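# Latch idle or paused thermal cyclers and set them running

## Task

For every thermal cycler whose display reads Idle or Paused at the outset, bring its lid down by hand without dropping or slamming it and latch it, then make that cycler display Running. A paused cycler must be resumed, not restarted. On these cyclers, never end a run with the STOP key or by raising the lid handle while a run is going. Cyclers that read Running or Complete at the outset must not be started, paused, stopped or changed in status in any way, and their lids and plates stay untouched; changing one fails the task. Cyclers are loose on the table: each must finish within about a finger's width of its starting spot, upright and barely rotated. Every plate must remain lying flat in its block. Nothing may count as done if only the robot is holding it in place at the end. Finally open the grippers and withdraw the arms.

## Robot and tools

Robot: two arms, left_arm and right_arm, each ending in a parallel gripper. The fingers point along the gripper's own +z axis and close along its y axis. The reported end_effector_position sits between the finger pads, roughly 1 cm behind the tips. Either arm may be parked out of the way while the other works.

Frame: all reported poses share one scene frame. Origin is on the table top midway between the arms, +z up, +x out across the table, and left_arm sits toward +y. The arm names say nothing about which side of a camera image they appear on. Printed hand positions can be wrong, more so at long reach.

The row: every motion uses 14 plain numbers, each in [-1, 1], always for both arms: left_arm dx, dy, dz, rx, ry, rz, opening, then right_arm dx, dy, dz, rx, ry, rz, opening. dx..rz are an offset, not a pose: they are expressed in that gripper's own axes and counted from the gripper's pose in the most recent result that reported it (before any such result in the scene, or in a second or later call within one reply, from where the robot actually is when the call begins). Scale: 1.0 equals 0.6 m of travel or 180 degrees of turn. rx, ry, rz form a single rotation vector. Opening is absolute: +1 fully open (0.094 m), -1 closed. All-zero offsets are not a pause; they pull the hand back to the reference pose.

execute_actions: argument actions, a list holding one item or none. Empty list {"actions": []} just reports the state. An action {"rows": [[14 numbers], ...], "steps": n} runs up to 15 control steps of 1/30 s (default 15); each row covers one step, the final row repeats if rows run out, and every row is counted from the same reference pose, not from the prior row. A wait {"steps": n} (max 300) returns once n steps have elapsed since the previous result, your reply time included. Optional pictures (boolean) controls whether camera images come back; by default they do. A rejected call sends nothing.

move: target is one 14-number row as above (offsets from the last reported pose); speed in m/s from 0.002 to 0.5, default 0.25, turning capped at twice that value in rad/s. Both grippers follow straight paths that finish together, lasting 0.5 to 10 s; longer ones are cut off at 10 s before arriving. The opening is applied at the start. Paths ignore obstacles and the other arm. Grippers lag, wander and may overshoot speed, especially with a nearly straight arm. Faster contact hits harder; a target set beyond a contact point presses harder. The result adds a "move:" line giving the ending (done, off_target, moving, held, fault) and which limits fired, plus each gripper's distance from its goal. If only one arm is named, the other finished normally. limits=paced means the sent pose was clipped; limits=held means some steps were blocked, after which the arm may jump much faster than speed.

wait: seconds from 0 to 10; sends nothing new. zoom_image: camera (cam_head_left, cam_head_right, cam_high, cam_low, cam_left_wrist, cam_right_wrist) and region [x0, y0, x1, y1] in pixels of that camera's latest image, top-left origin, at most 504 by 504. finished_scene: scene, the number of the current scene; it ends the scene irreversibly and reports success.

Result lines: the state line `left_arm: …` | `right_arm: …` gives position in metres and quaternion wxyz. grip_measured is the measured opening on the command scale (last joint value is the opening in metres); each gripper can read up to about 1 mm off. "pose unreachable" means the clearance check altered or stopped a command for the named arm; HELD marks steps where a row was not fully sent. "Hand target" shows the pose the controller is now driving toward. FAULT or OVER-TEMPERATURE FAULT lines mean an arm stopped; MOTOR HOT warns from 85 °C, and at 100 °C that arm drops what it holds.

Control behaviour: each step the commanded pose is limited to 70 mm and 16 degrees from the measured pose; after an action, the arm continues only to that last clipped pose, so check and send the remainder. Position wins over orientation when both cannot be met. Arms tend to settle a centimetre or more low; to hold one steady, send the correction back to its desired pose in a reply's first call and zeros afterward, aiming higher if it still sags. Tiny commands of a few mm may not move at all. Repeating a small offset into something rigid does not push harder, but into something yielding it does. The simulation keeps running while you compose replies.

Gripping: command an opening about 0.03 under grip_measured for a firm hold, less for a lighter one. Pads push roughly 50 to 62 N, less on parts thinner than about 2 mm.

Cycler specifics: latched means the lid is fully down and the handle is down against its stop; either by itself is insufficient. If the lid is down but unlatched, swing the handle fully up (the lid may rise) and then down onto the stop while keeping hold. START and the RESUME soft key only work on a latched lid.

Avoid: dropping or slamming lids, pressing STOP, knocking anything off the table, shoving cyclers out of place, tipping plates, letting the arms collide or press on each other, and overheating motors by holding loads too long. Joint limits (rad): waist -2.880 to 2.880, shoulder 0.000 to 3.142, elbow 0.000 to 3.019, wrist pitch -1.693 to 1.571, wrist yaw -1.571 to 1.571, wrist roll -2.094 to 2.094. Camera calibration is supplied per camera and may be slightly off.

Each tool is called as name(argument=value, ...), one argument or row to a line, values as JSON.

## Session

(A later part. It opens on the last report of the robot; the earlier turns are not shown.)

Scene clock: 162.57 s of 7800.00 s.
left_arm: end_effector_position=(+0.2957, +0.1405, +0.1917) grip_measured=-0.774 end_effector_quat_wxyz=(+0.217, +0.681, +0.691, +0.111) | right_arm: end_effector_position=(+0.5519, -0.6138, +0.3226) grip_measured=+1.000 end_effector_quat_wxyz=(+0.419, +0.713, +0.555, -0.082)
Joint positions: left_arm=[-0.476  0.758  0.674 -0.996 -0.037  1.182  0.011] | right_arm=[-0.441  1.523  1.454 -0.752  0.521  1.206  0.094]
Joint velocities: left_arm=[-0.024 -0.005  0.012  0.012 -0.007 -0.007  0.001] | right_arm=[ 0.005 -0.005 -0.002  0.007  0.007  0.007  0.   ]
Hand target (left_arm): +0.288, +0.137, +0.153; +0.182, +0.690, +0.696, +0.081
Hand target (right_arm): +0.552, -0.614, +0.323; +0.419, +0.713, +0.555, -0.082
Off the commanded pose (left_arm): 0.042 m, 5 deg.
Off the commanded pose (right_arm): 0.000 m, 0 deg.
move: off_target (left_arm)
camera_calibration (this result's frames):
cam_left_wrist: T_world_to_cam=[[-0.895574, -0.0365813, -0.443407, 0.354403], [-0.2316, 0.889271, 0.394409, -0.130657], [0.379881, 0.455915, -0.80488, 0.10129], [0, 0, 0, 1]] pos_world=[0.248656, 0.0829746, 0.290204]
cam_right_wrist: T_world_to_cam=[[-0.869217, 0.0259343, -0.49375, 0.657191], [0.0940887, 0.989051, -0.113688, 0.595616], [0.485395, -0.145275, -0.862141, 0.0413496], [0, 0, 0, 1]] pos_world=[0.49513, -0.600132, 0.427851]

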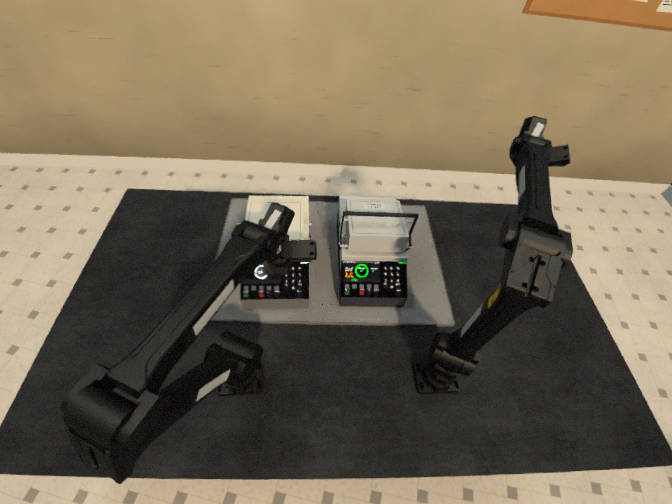

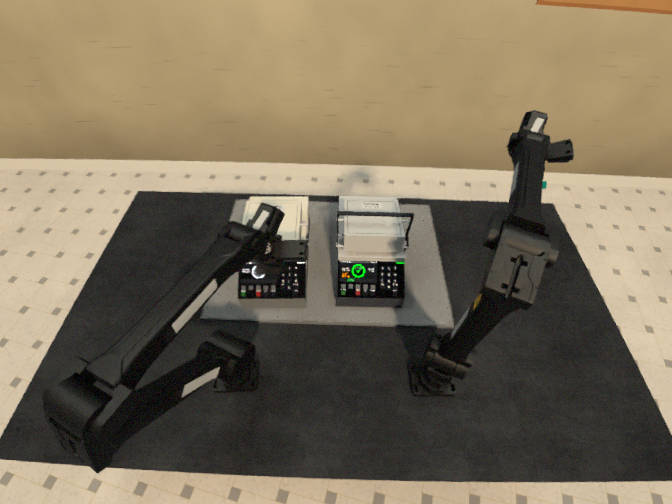

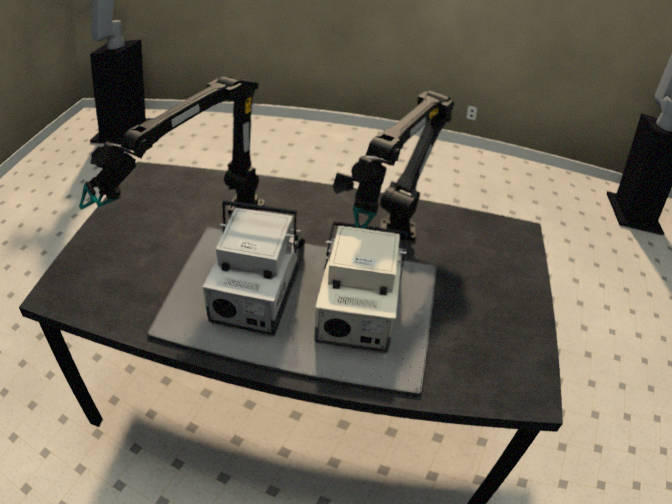

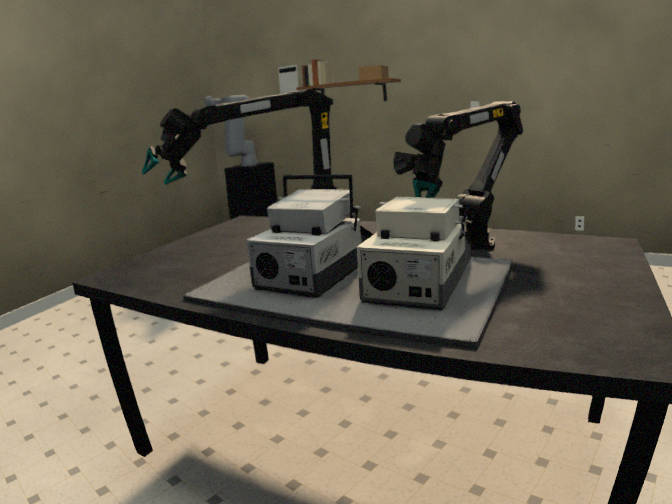

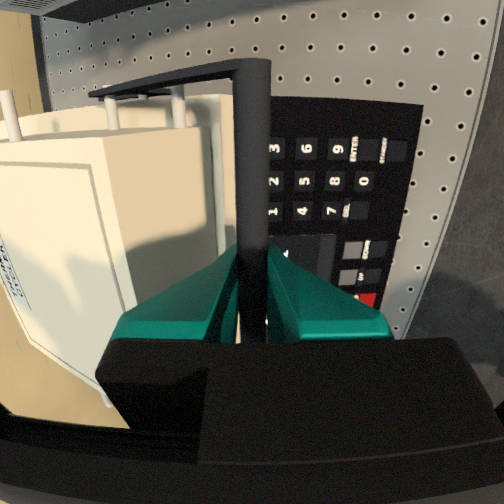

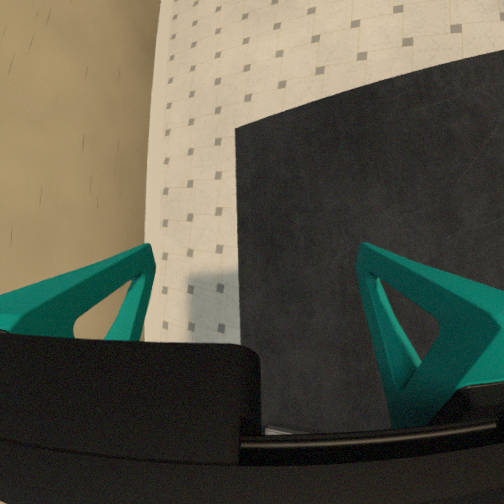

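move(
  target=[0,-0.01,-0.09,0,0,0,-0.4,0,0,0,0,0,0,1],
  speed=0.08,
)

move(
  target=[0,-0.13,-0.08,0,0,0,-1,0,0,0,0,0,0,1],
  speed=0.15,
)

Scene clock: 170.57 s of 7800.00 s.
left_arm: end_effector_position=(+0.2597, +0.1529, +0.2116) grip_measured=-0.401 end_effector_quat_wxyz=(+0.197, +0.685, +0.693, +0.107) | right_arm: end_effector_position=(+0.5519, -0.6138, +0.3226) grip_measured=+1.000 end_effector_quat_wxyz=(+0.419, +0.713, +0.555, -0.082)
Joint positions: left_arm=[-0.493  0.658  0.702 -1.166 -0.05   1.172  0.028] | right_arm=[-0.441  1.523  1.454 -0.752  0.521  1.206  0.094]
Joint velocities: left_arm=[-0.005  0.005  0.012 -0.012  0.022  0.022  0.   ] | right_arm=[ 0.005 -0.005  0.007 -0.002 -0.037  0.051  0.   ]
Hand target (left_arm): +0.264, +0.148, +0.236; +0.217, +0.681, +0.691, +0.111
Hand target (right_arm): +0.552, -0.614, +0.323; +0.419, +0.713, +0.555, -0.082
Off the commanded pose (left_arm): 0.026 m, 2 deg.
Off the commanded pose (right_arm): 0.000 m, 0 deg.
After step 90, 3.90 s passed at rest.
move: off_target (left_arm)
camera_calibration (this result's frames):
cam_left_wrist: T_world_to_cam=[[-0.910858, -0.0255473, -0.411929, 0.327042], [-0.215675, 0.880426, 0.422298, -0.16658], [0.351884, 0.473496, -0.807452, 0.130476], [0, 0, 0, 1]] pos_world=[0.216049, 0.0932367, 0.310417]
cam_right_wrist: T_world_to_cam=[[-0.869217, 0.0259343, -0.49375, 0.657191], [0.0940887, 0.989051, -0.113688, 0.595616], [0.485395, -0.145275, -0.862141, 0.0413496], [0, 0, 0, 1]] pos_world=[0.49513, -0.600132, 0.427851]

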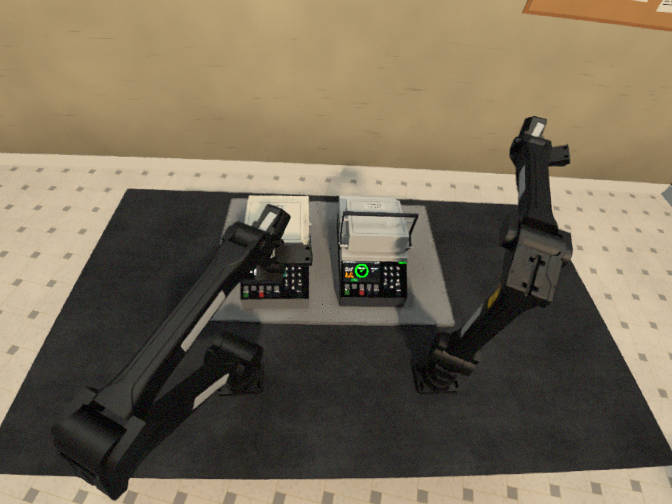

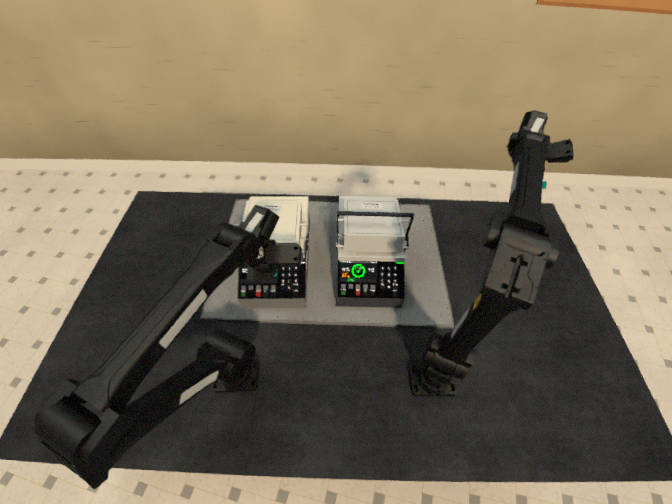

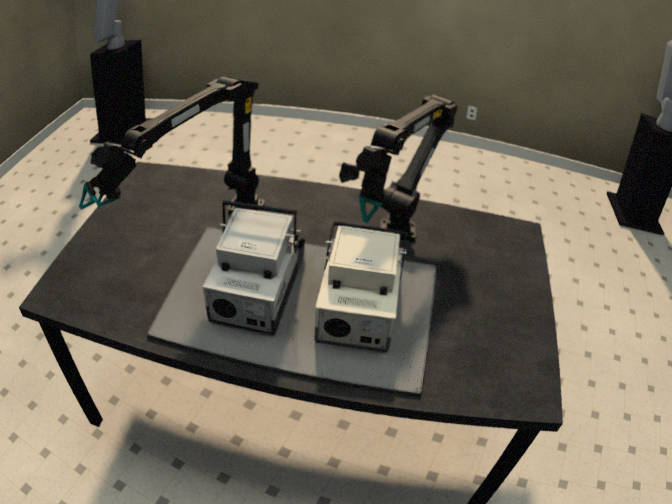

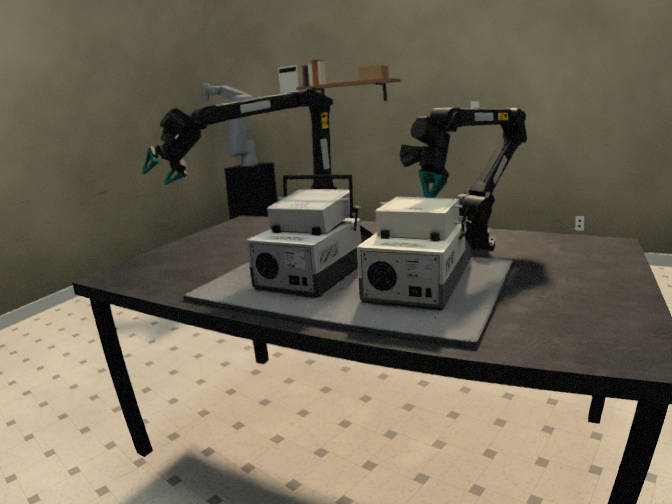

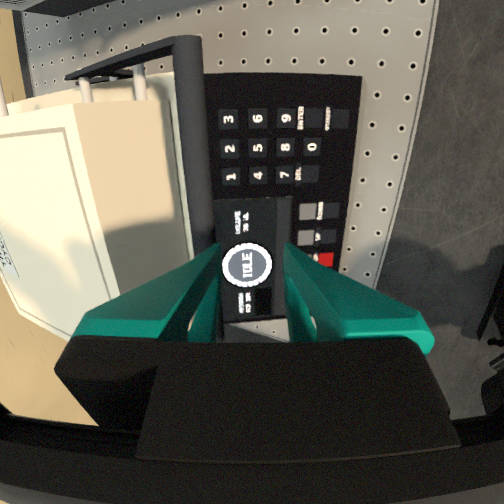

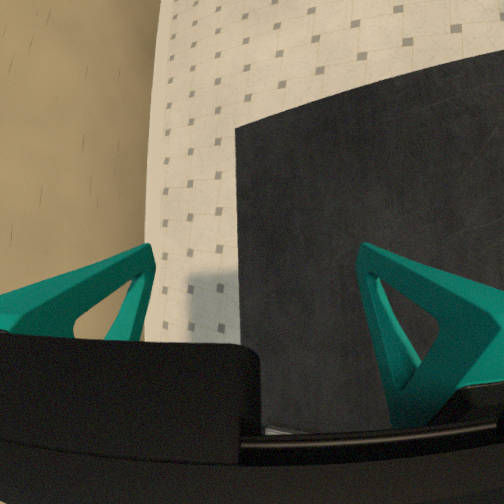

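Scene clock: 171.83 s of 7800.00 s.
left_arm: end_effector_position=(+0.1701, +0.1551, +0.2215) grip_measured=-0.997 end_effector_quat_wxyz=(+0.200, +0.686, +0.692, +0.104) | right_arm: end_effector_position=(+0.5519, -0.6138, +0.3226) grip_measured=+1.000 end_effector_quat_wxyz=(+0.419, +0.713, +0.555, -0.082)
Joint positions: left_arm=[-0.816  0.404  0.673 -1.42  -0.179  0.879  0.   ] | right_arm=[-0.441  1.523  1.454 -0.752  0.521  1.206  0.094]
Joint velocities: left_arm=[-0.005 -0.005  0.002 -0.027 -0.022 -0.051 -0.   ] | right_arm=[-0.015  0.005 -0.017 -0.002  0.007  0.095  0.   ]
Hand target (left_arm): +0.167, +0.156, +0.222; +0.196, +0.685, +0.694, +0.103
Hand target (right_arm): +0.552, -0.614, +0.323; +0.419, +0.713, +0.555, -0.082
Off the commanded pose (left_arm): 0.002 m, 1 deg.
Off the commanded pose (right_arm): 0.000 m, 0 deg.
move: done
camera_calibration (this result's frames):
cam_left_wrist: T_world_to_cam=[[-0.910881, -0.0242162, -0.411958, 0.249401], [-0.211318, 0.884831, 0.415233, -0.191925], [0.354458, 0.465282, -0.811093, 0.170628], [0, 0, 0, 1]] pos_world=[0.126137, 0.0964707, 0.320831]
cam_right_wrist: T_world_to_cam=[[-0.869217, 0.0259343, -0.49375, 0.657191], [0.0940887, 0.989051, -0.113688, 0.595616], [0.485395, -0.145275, -0.862141, 0.0413496], [0, 0, 0, 1]] pos_world=[0.49513, -0.600132, 0.427851]

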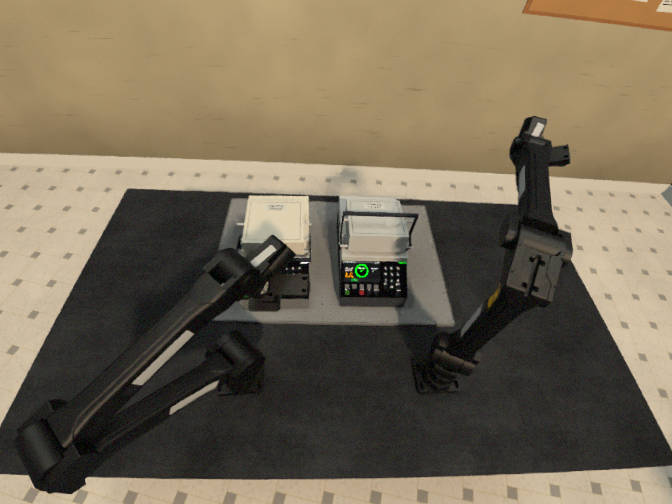

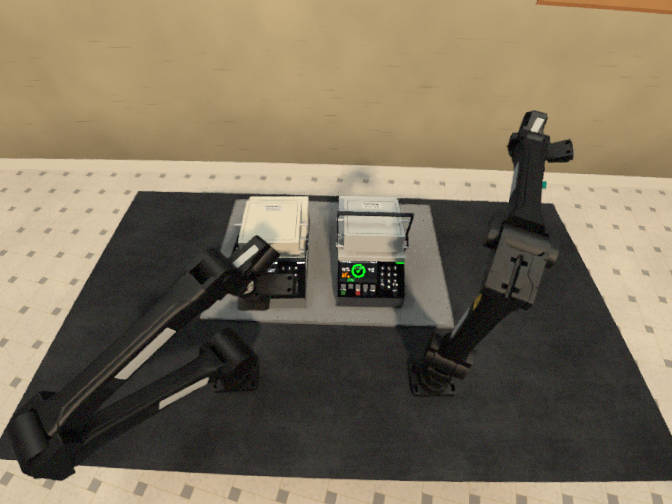

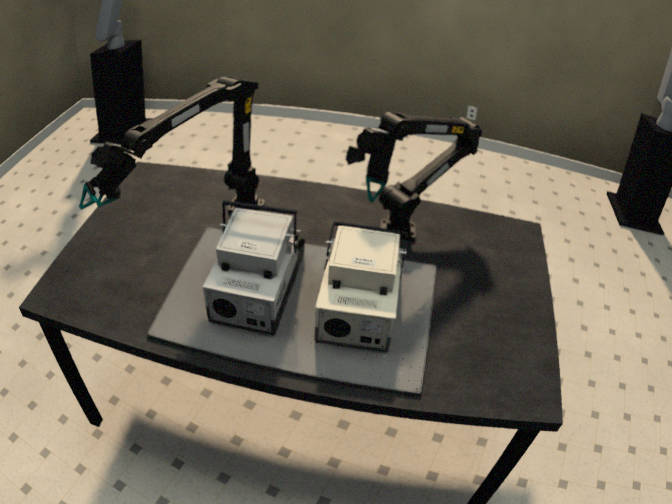

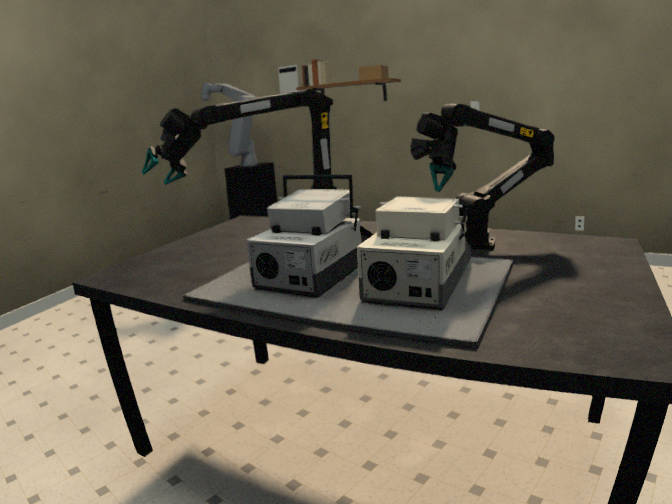

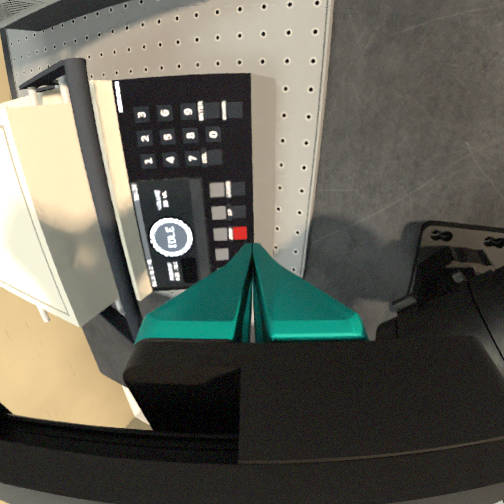

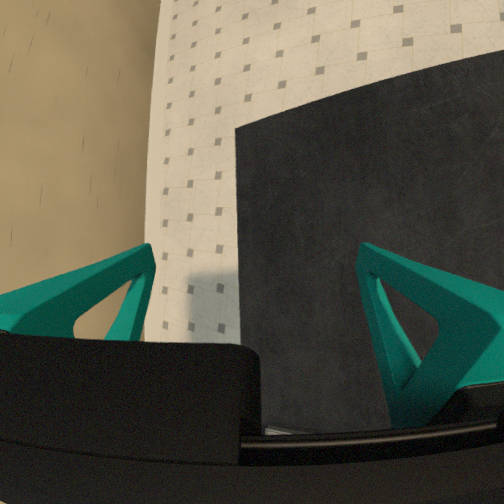

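move(
  target=[0.187,0.015,0.115,0,0,0,-1,0,0,0,0,0,0,1],
  speed=0.12,
)

Scene clock: 190.53 s of 7800.00 s.
left_arm: end_effector_position=(+0.2060, +0.2551, +0.1486) grip_measured=-0.997 end_effector_quat_wxyz=(+0.195, +0.686, +0.693, +0.106) | right_arm: end_effector_position=(+0.5519, -0.6138, +0.3226) grip_measured=+1.000 end_effector_quat_wxyz=(+0.419, +0.713, +0.555, -0.082)
Joint positions: left_arm=[ 0.196  0.43   0.488 -1.245  0.235  1.804  0.   ] | right_arm=[-0.441  1.523  1.454 -0.752  0.521  1.206  0.094]
Joint velocities: left_arm=[-0.005 -0.005  0.017  0.002 -0.095  0.066 -0.001] | right_arm=[ 0.005 -0.005  0.012 -0.007 -0.007 -0.037  0.   ]
Hand target (left_arm): +0.211, +0.258, +0.151; +0.199, +0.687, +0.689, +0.115
Hand target (right_arm): +0.552, -0.614, +0.323; +0.419, +0.713, +0.555, -0.082
Off the commanded pose (left_arm): 0.004 m, 1 deg.
Off the commanded pose (right_arm): 0.000 m, 0 deg.
After step 90, 13.93 s passed at rest.
move: done
camera_calibration (this result's frames):
cam_left_wrist: T_world_to_cam=[[-0.912613, -0.0240466, -0.408117, 0.254198], [-0.213808, 0.878941, 0.426321, -0.242157], [0.348459, 0.476324, -0.807274, 0.0500458], [0, 0, 0, 1]] pos_world=[0.16277, 0.195116, 0.247379]
cam_right_wrist: T_world_to_cam=[[-0.869217, 0.0259343, -0.49375, 0.657191], [0.0940887, 0.989051, -0.113688, 0.595616], [0.485395, -0.145275, -0.862141, 0.0413496], [0, 0, 0, 1]] pos_world=[0.49513, -0.600132, 0.427851]

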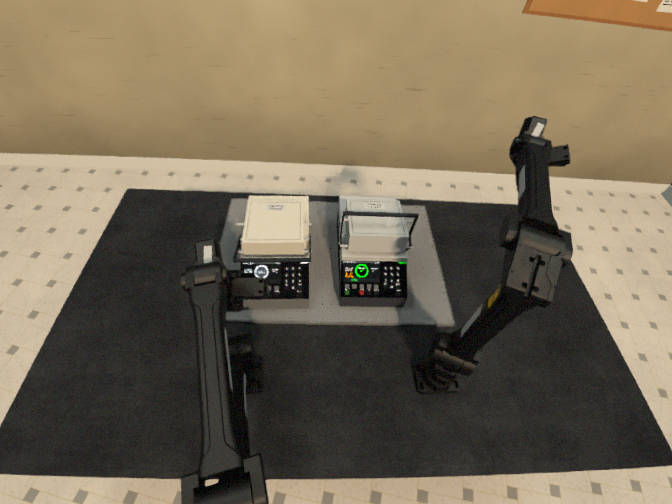

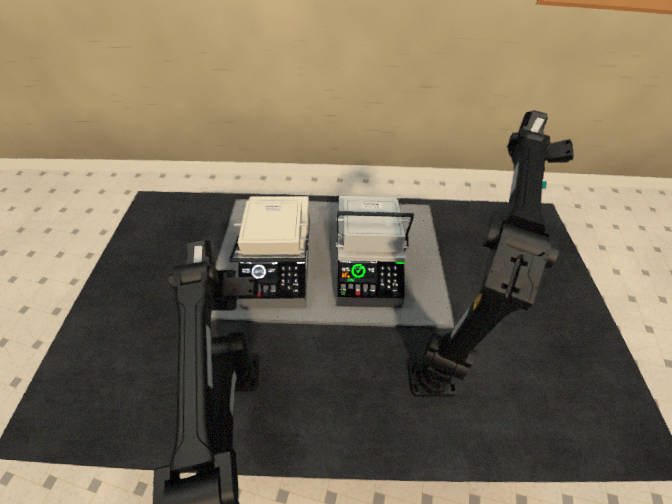

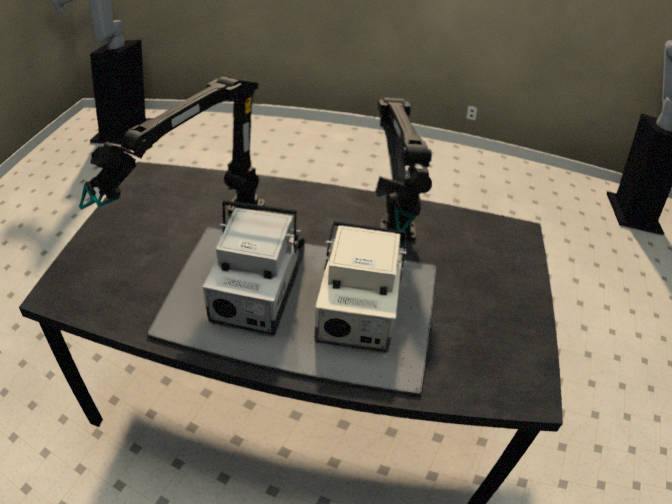

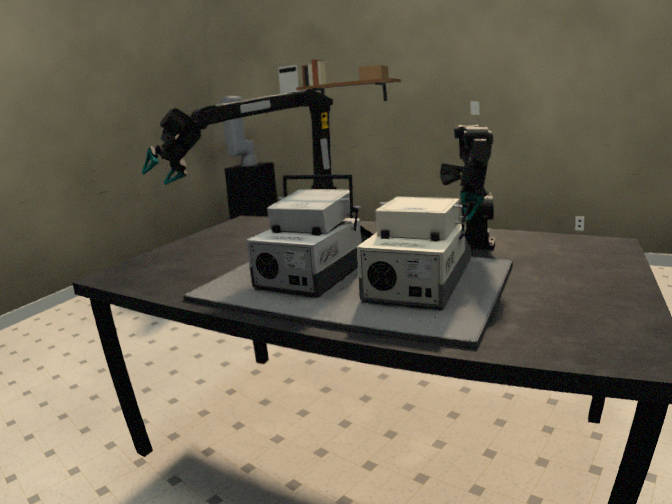

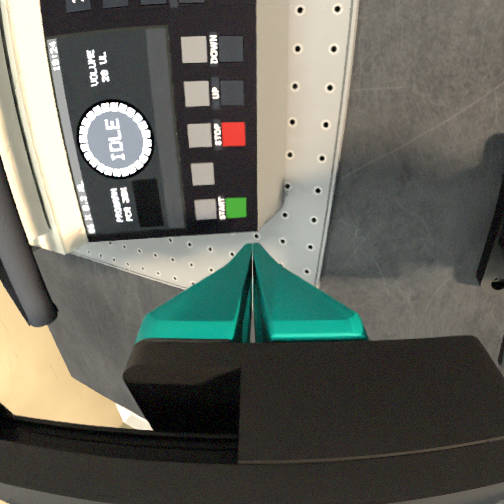

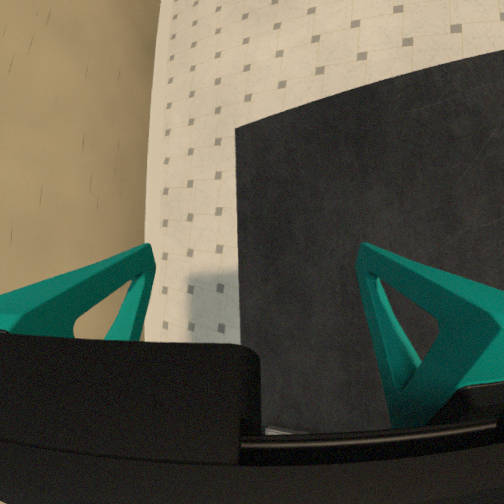

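move(
  target=[0.005,0.012,0.1,0,0,0,-1,0,0,0,0,0,0,1],
  speed=0.025,
)

Scene clock: 200.03 s of 7800.00 s.
left_arm: end_effector_position=(+0.2318, +0.2523, +0.0982) grip_measured=-0.998 end_effector_quat_wxyz=(+0.191, +0.687, +0.694, +0.101) | right_arm: end_effector_position=(+0.5519, -0.6138, +0.3226) grip_measured=+1.000 end_effector_quat_wxyz=(+0.419, +0.713, +0.555, -0.082)
Joint positions: left_arm=[ 0.124  0.562  0.385 -1.009  0.208  1.737  0.   ] | right_arm=[-0.441  1.523  1.454 -0.752  0.521  1.206  0.094]
Joint velocities: left_arm=[-0.005  0.005 -0.012  0.002  0.007 -0.037 -0.   ] | right_arm=[-0.005 -0.015 -0.002 -0.007 -0.007 -0.051  0.   ]
Hand target (left_arm): +0.238, +0.252, +0.097; +0.195, +0.686, +0.693, +0.105
Hand target (right_arm): +0.552, -0.614, +0.323; +0.419, +0.713, +0.555, -0.082
Off the commanded pose (left_arm): 0.006 m, 1 deg.
Off the commanded pose (right_arm): 0.000 m, 0 deg.
After step 90, 3.87 s passed at rest.
move: done
camera_calibration (this result's frames):
cam_left_wrist: T_world_to_cam=[[-0.917805, -0.0244158, -0.396279, 0.257286], [-0.207462, 0.880498, 0.426243, -0.214523], [0.338516, 0.473421, -0.813191, 0.00534425], [0, 0, 0, 1]] pos_world=[0.189825, 0.192638, 0.197742]
cam_right_wrist: T_world_to_cam=[[-0.869217, 0.0259343, -0.49375, 0.657191], [0.0940887, 0.989051, -0.113688, 0.595616], [0.485395, -0.145275, -0.862141, 0.0413496], [0, 0, 0, 1]] pos_world=[0.49513, -0.600132, 0.427851]

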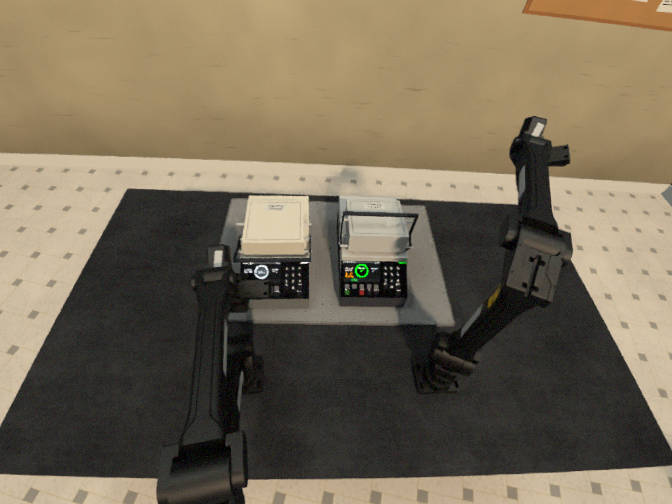

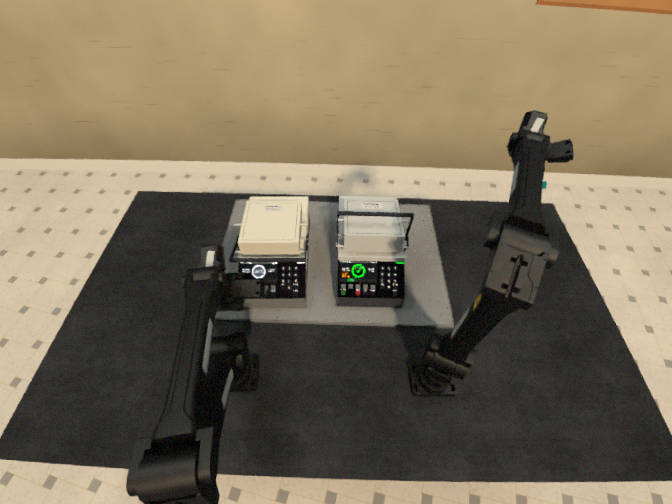

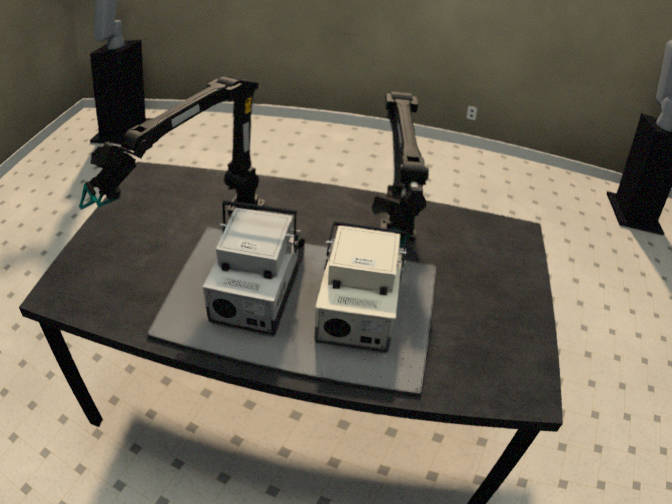

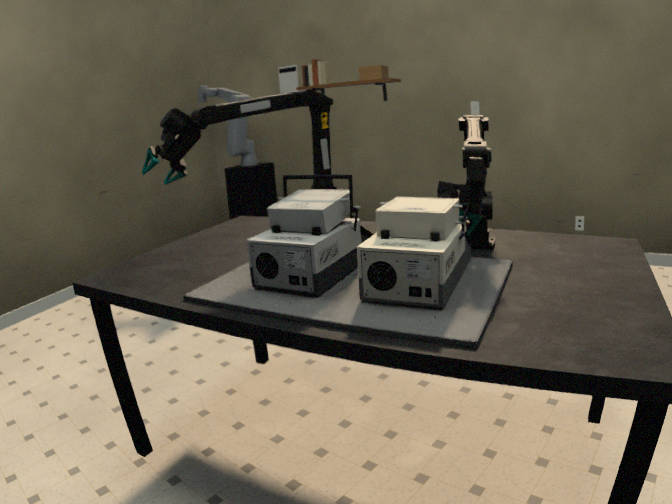

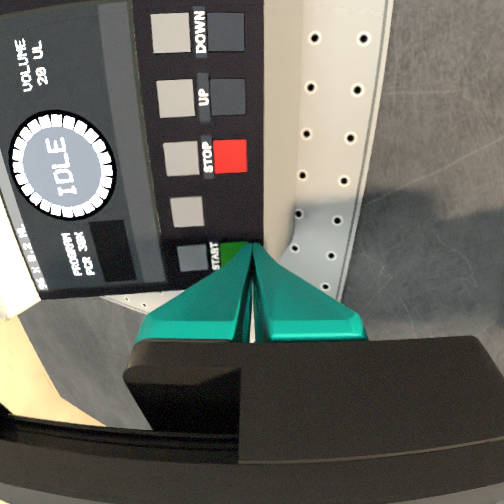

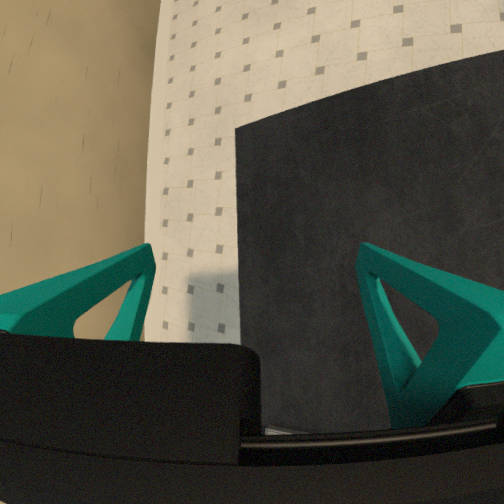

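move(
  target=[0.005,0.018,0.04,0,0,0,-1,0,0,0,0,0,0,1],
  speed=0.02,
)

Scene clock: 206.17 s of 7800.00 s.
left_arm: end_effector_position=(+0.2328, +0.2519, +0.0962) grip_measured=-0.999 end_effector_quat_wxyz=(+0.189, +0.684, +0.699, +0.094) | right_arm: end_effector_position=(+0.5519, -0.6138, +0.3226) grip_measured=+1.000 end_effector_quat_wxyz=(+0.419, +0.713, +0.555, -0.082)
Joint positions: left_arm=[ 0.121  0.58   0.387 -1.004  0.208  1.724  0.   ] | right_arm=[-0.441  1.523  1.454 -0.752  0.521  1.206  0.094]
Joint velocities: left_arm=[ 0.005 -0.005 -0.007 -0.007 -0.007 -0.007 -0.001] | right_arm=[ 0.005  0.015  0.017 -0.017 -0.095 -0.037  0.   ]
Hand target (left_arm): +0.247, +0.253, +0.083; +0.191, +0.687, +0.694, +0.101
Hand target (right_arm): +0.552, -0.614, +0.323; +0.419, +0.713, +0.555, -0.082
Off the commanded pose (left_arm): 0.024 m, 1 deg.
Off the commanded pose (right_arm): 0.000 m, 0 deg.
After step 90, 1.60 s passed at rest.
move: off_target (left_arm)
camera_calibration (this result's frames):
cam_left_wrist: T_world_to_cam=[[-0.922822, -0.0354896, -0.383588, 0.260145], [-0.209417, 0.881978, 0.422208, -0.212629], [0.323332, 0.469953, -0.821341, 0.00878567], [0, 0, 0, 1]] pos_world=[0.192699, 0.192637, 0.196778]
cam_right_wrist: T_world_to_cam=[[-0.869217, 0.0259343, -0.49375, 0.657191], [0.0940887, 0.989051, -0.113688, 0.595616], [0.485395, -0.145275, -0.862141, 0.0413496], [0, 0, 0, 1]] pos_world=[0.49513, -0.600132, 0.427851]

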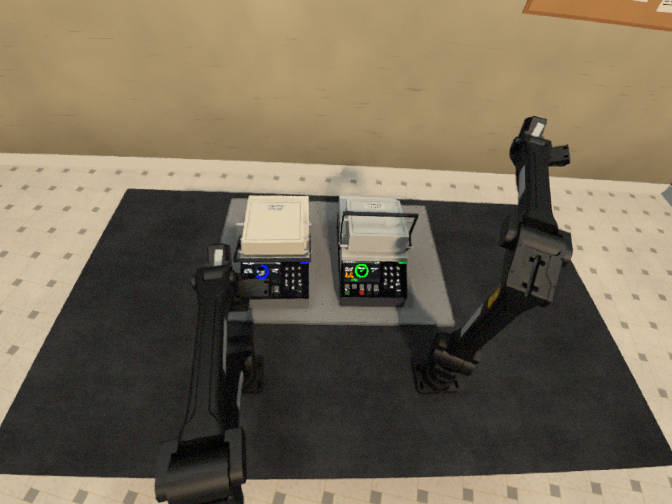

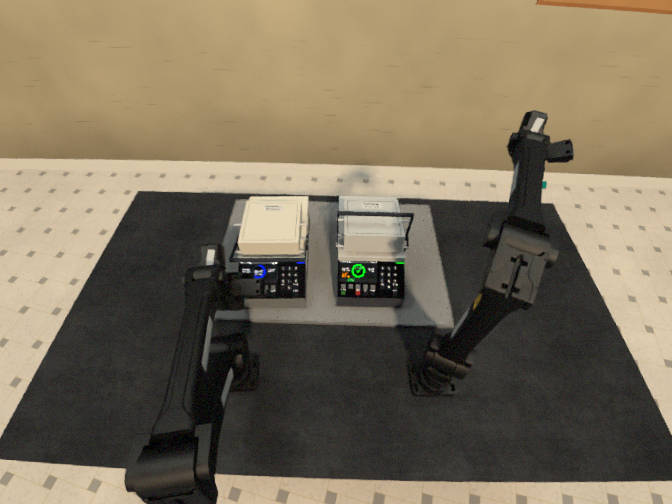

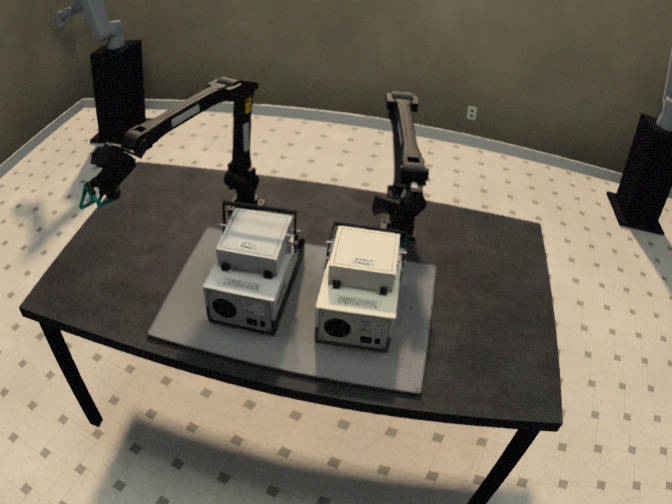

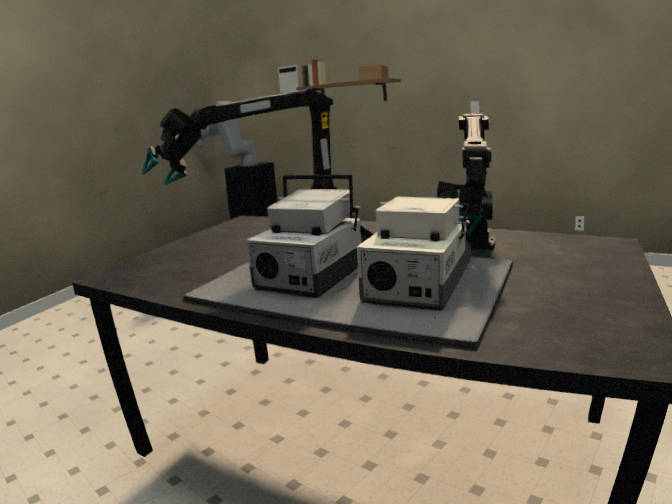

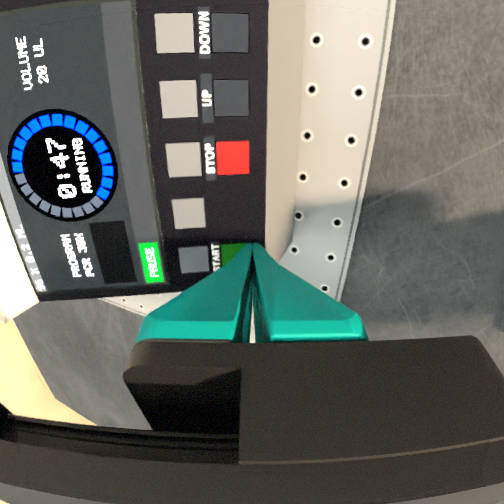

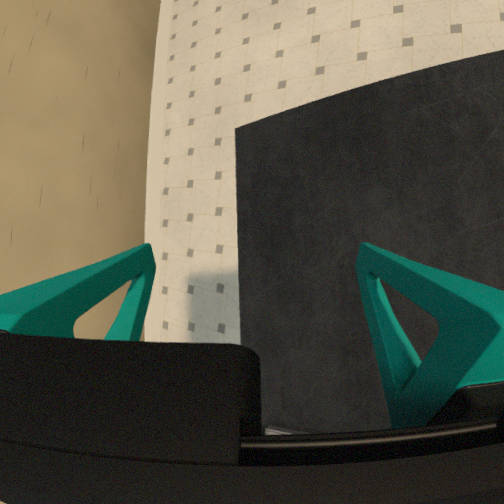

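Running, though 0:47 remaining—finish quickly.

move(
  target=[0.1,0,-0.2,0,0,0,-1,0,0,0,0,0,0,1],
  speed=0.2,
)

finished_scene(
  scene=2,
)

Scene clock: 212.90 s of 7800.00 s.
left_arm: end_effector_position=(+0.1818, +0.3179, +0.1747) grip_measured=-0.999 end_effector_quat_wxyz=(+0.137, +0.648, +0.743, +0.091) | right_arm: end_effector_position=(+0.5519, -0.6138, +0.3226) grip_measured=+1.000 end_effector_quat_wxyz=(+0.419, +0.713, +0.555, -0.082)
Joint positions: left_arm=[ 0.586  0.544  0.608 -1.404  0.238  2.086  0.   ] | right_arm=[-0.441  1.523  1.454 -0.752  0.521  1.206  0.094]
Joint velocities: left_arm=[-0.015 -0.015  0.017 -0.002  0.007 -0.037  0.   ] | right_arm=[-0.005 -0.005 -0.002 -0.012 -0.022 -0.051  0.   ]
Hand target (left_arm): +0.186, +0.323, +0.198; +0.138, +0.651, +0.738, +0.114
Hand target (right_arm): +0.552, -0.614, +0.323; +0.419, +0.713, +0.555, -0.082
Off the commanded pose (left_arm): 0.025 m, 9 deg.
Off the commanded pose (right_arm): 0.000 m, 0 deg.
joint sent to its limit (left arm) — the command would take joint 6 (wrist roll) past its upper limit, so that joint was sent only as far as its limit.
After step 90, 2.60 s passed at rest.
move: off_target (left_arm)
camera_calibration (this result's frames):
cam_left_wrist: T_world_to_cam=[[-0.942943, -0.131229, -0.306004, 0.266098], [-0.27202, 0.833608, 0.480731, -0.29817], [0.192001, 0.536541, -0.821742, 0.061535], [0, 0, 0, 1]] pos_world=[0.157992, 0.250461, 0.275333]
cam_right_wrist: T_world_to_cam=[[-0.869217, 0.0259343, -0.49375, 0.657191], [0.0940887, 0.989051, -0.113688, 0.595616], [0.485395, -0.145275, -0.862141, 0.0413496], [0, 0, 0, 1]] pos_world=[0.49513, -0.600132, 0.427851]

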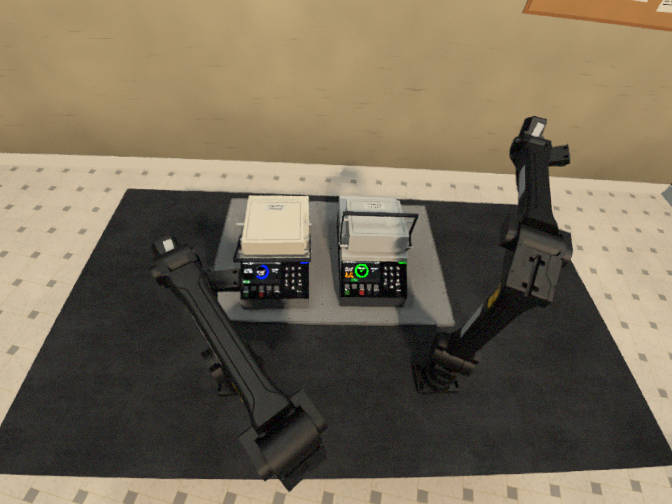

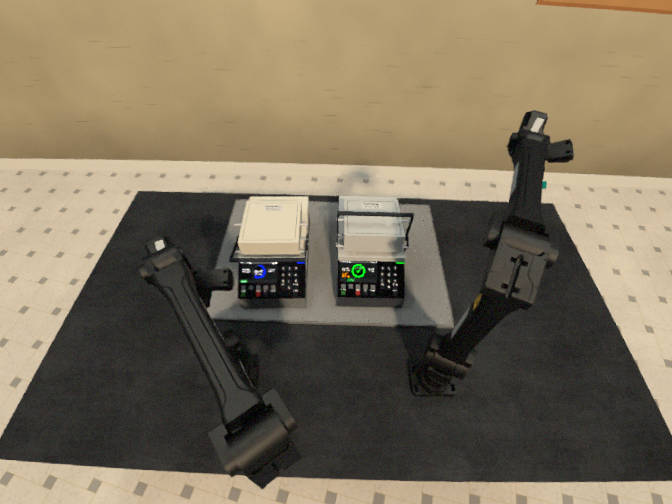

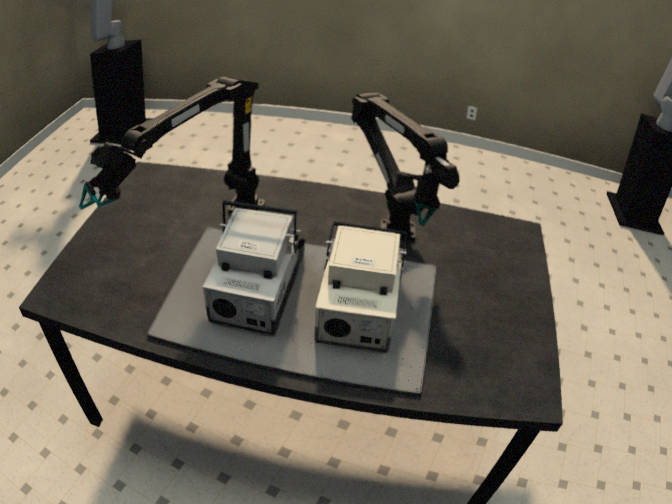

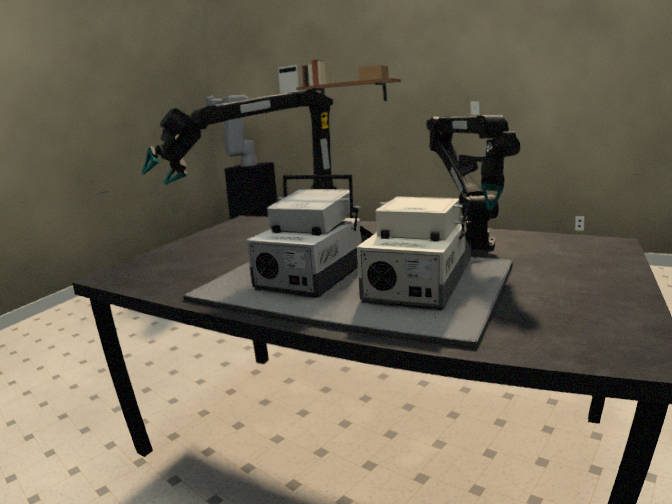

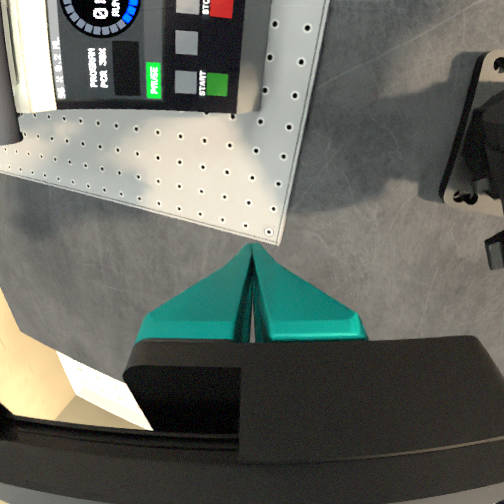

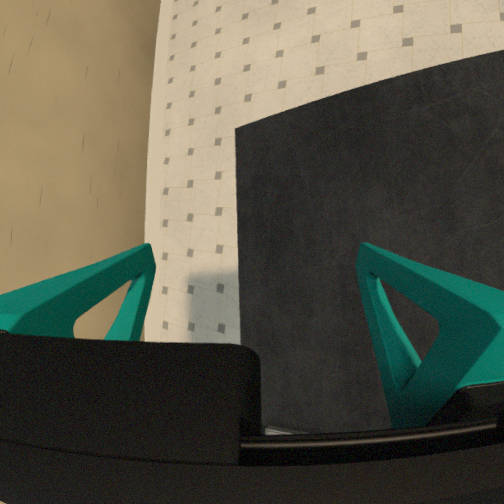

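The scene is finished: the task was done.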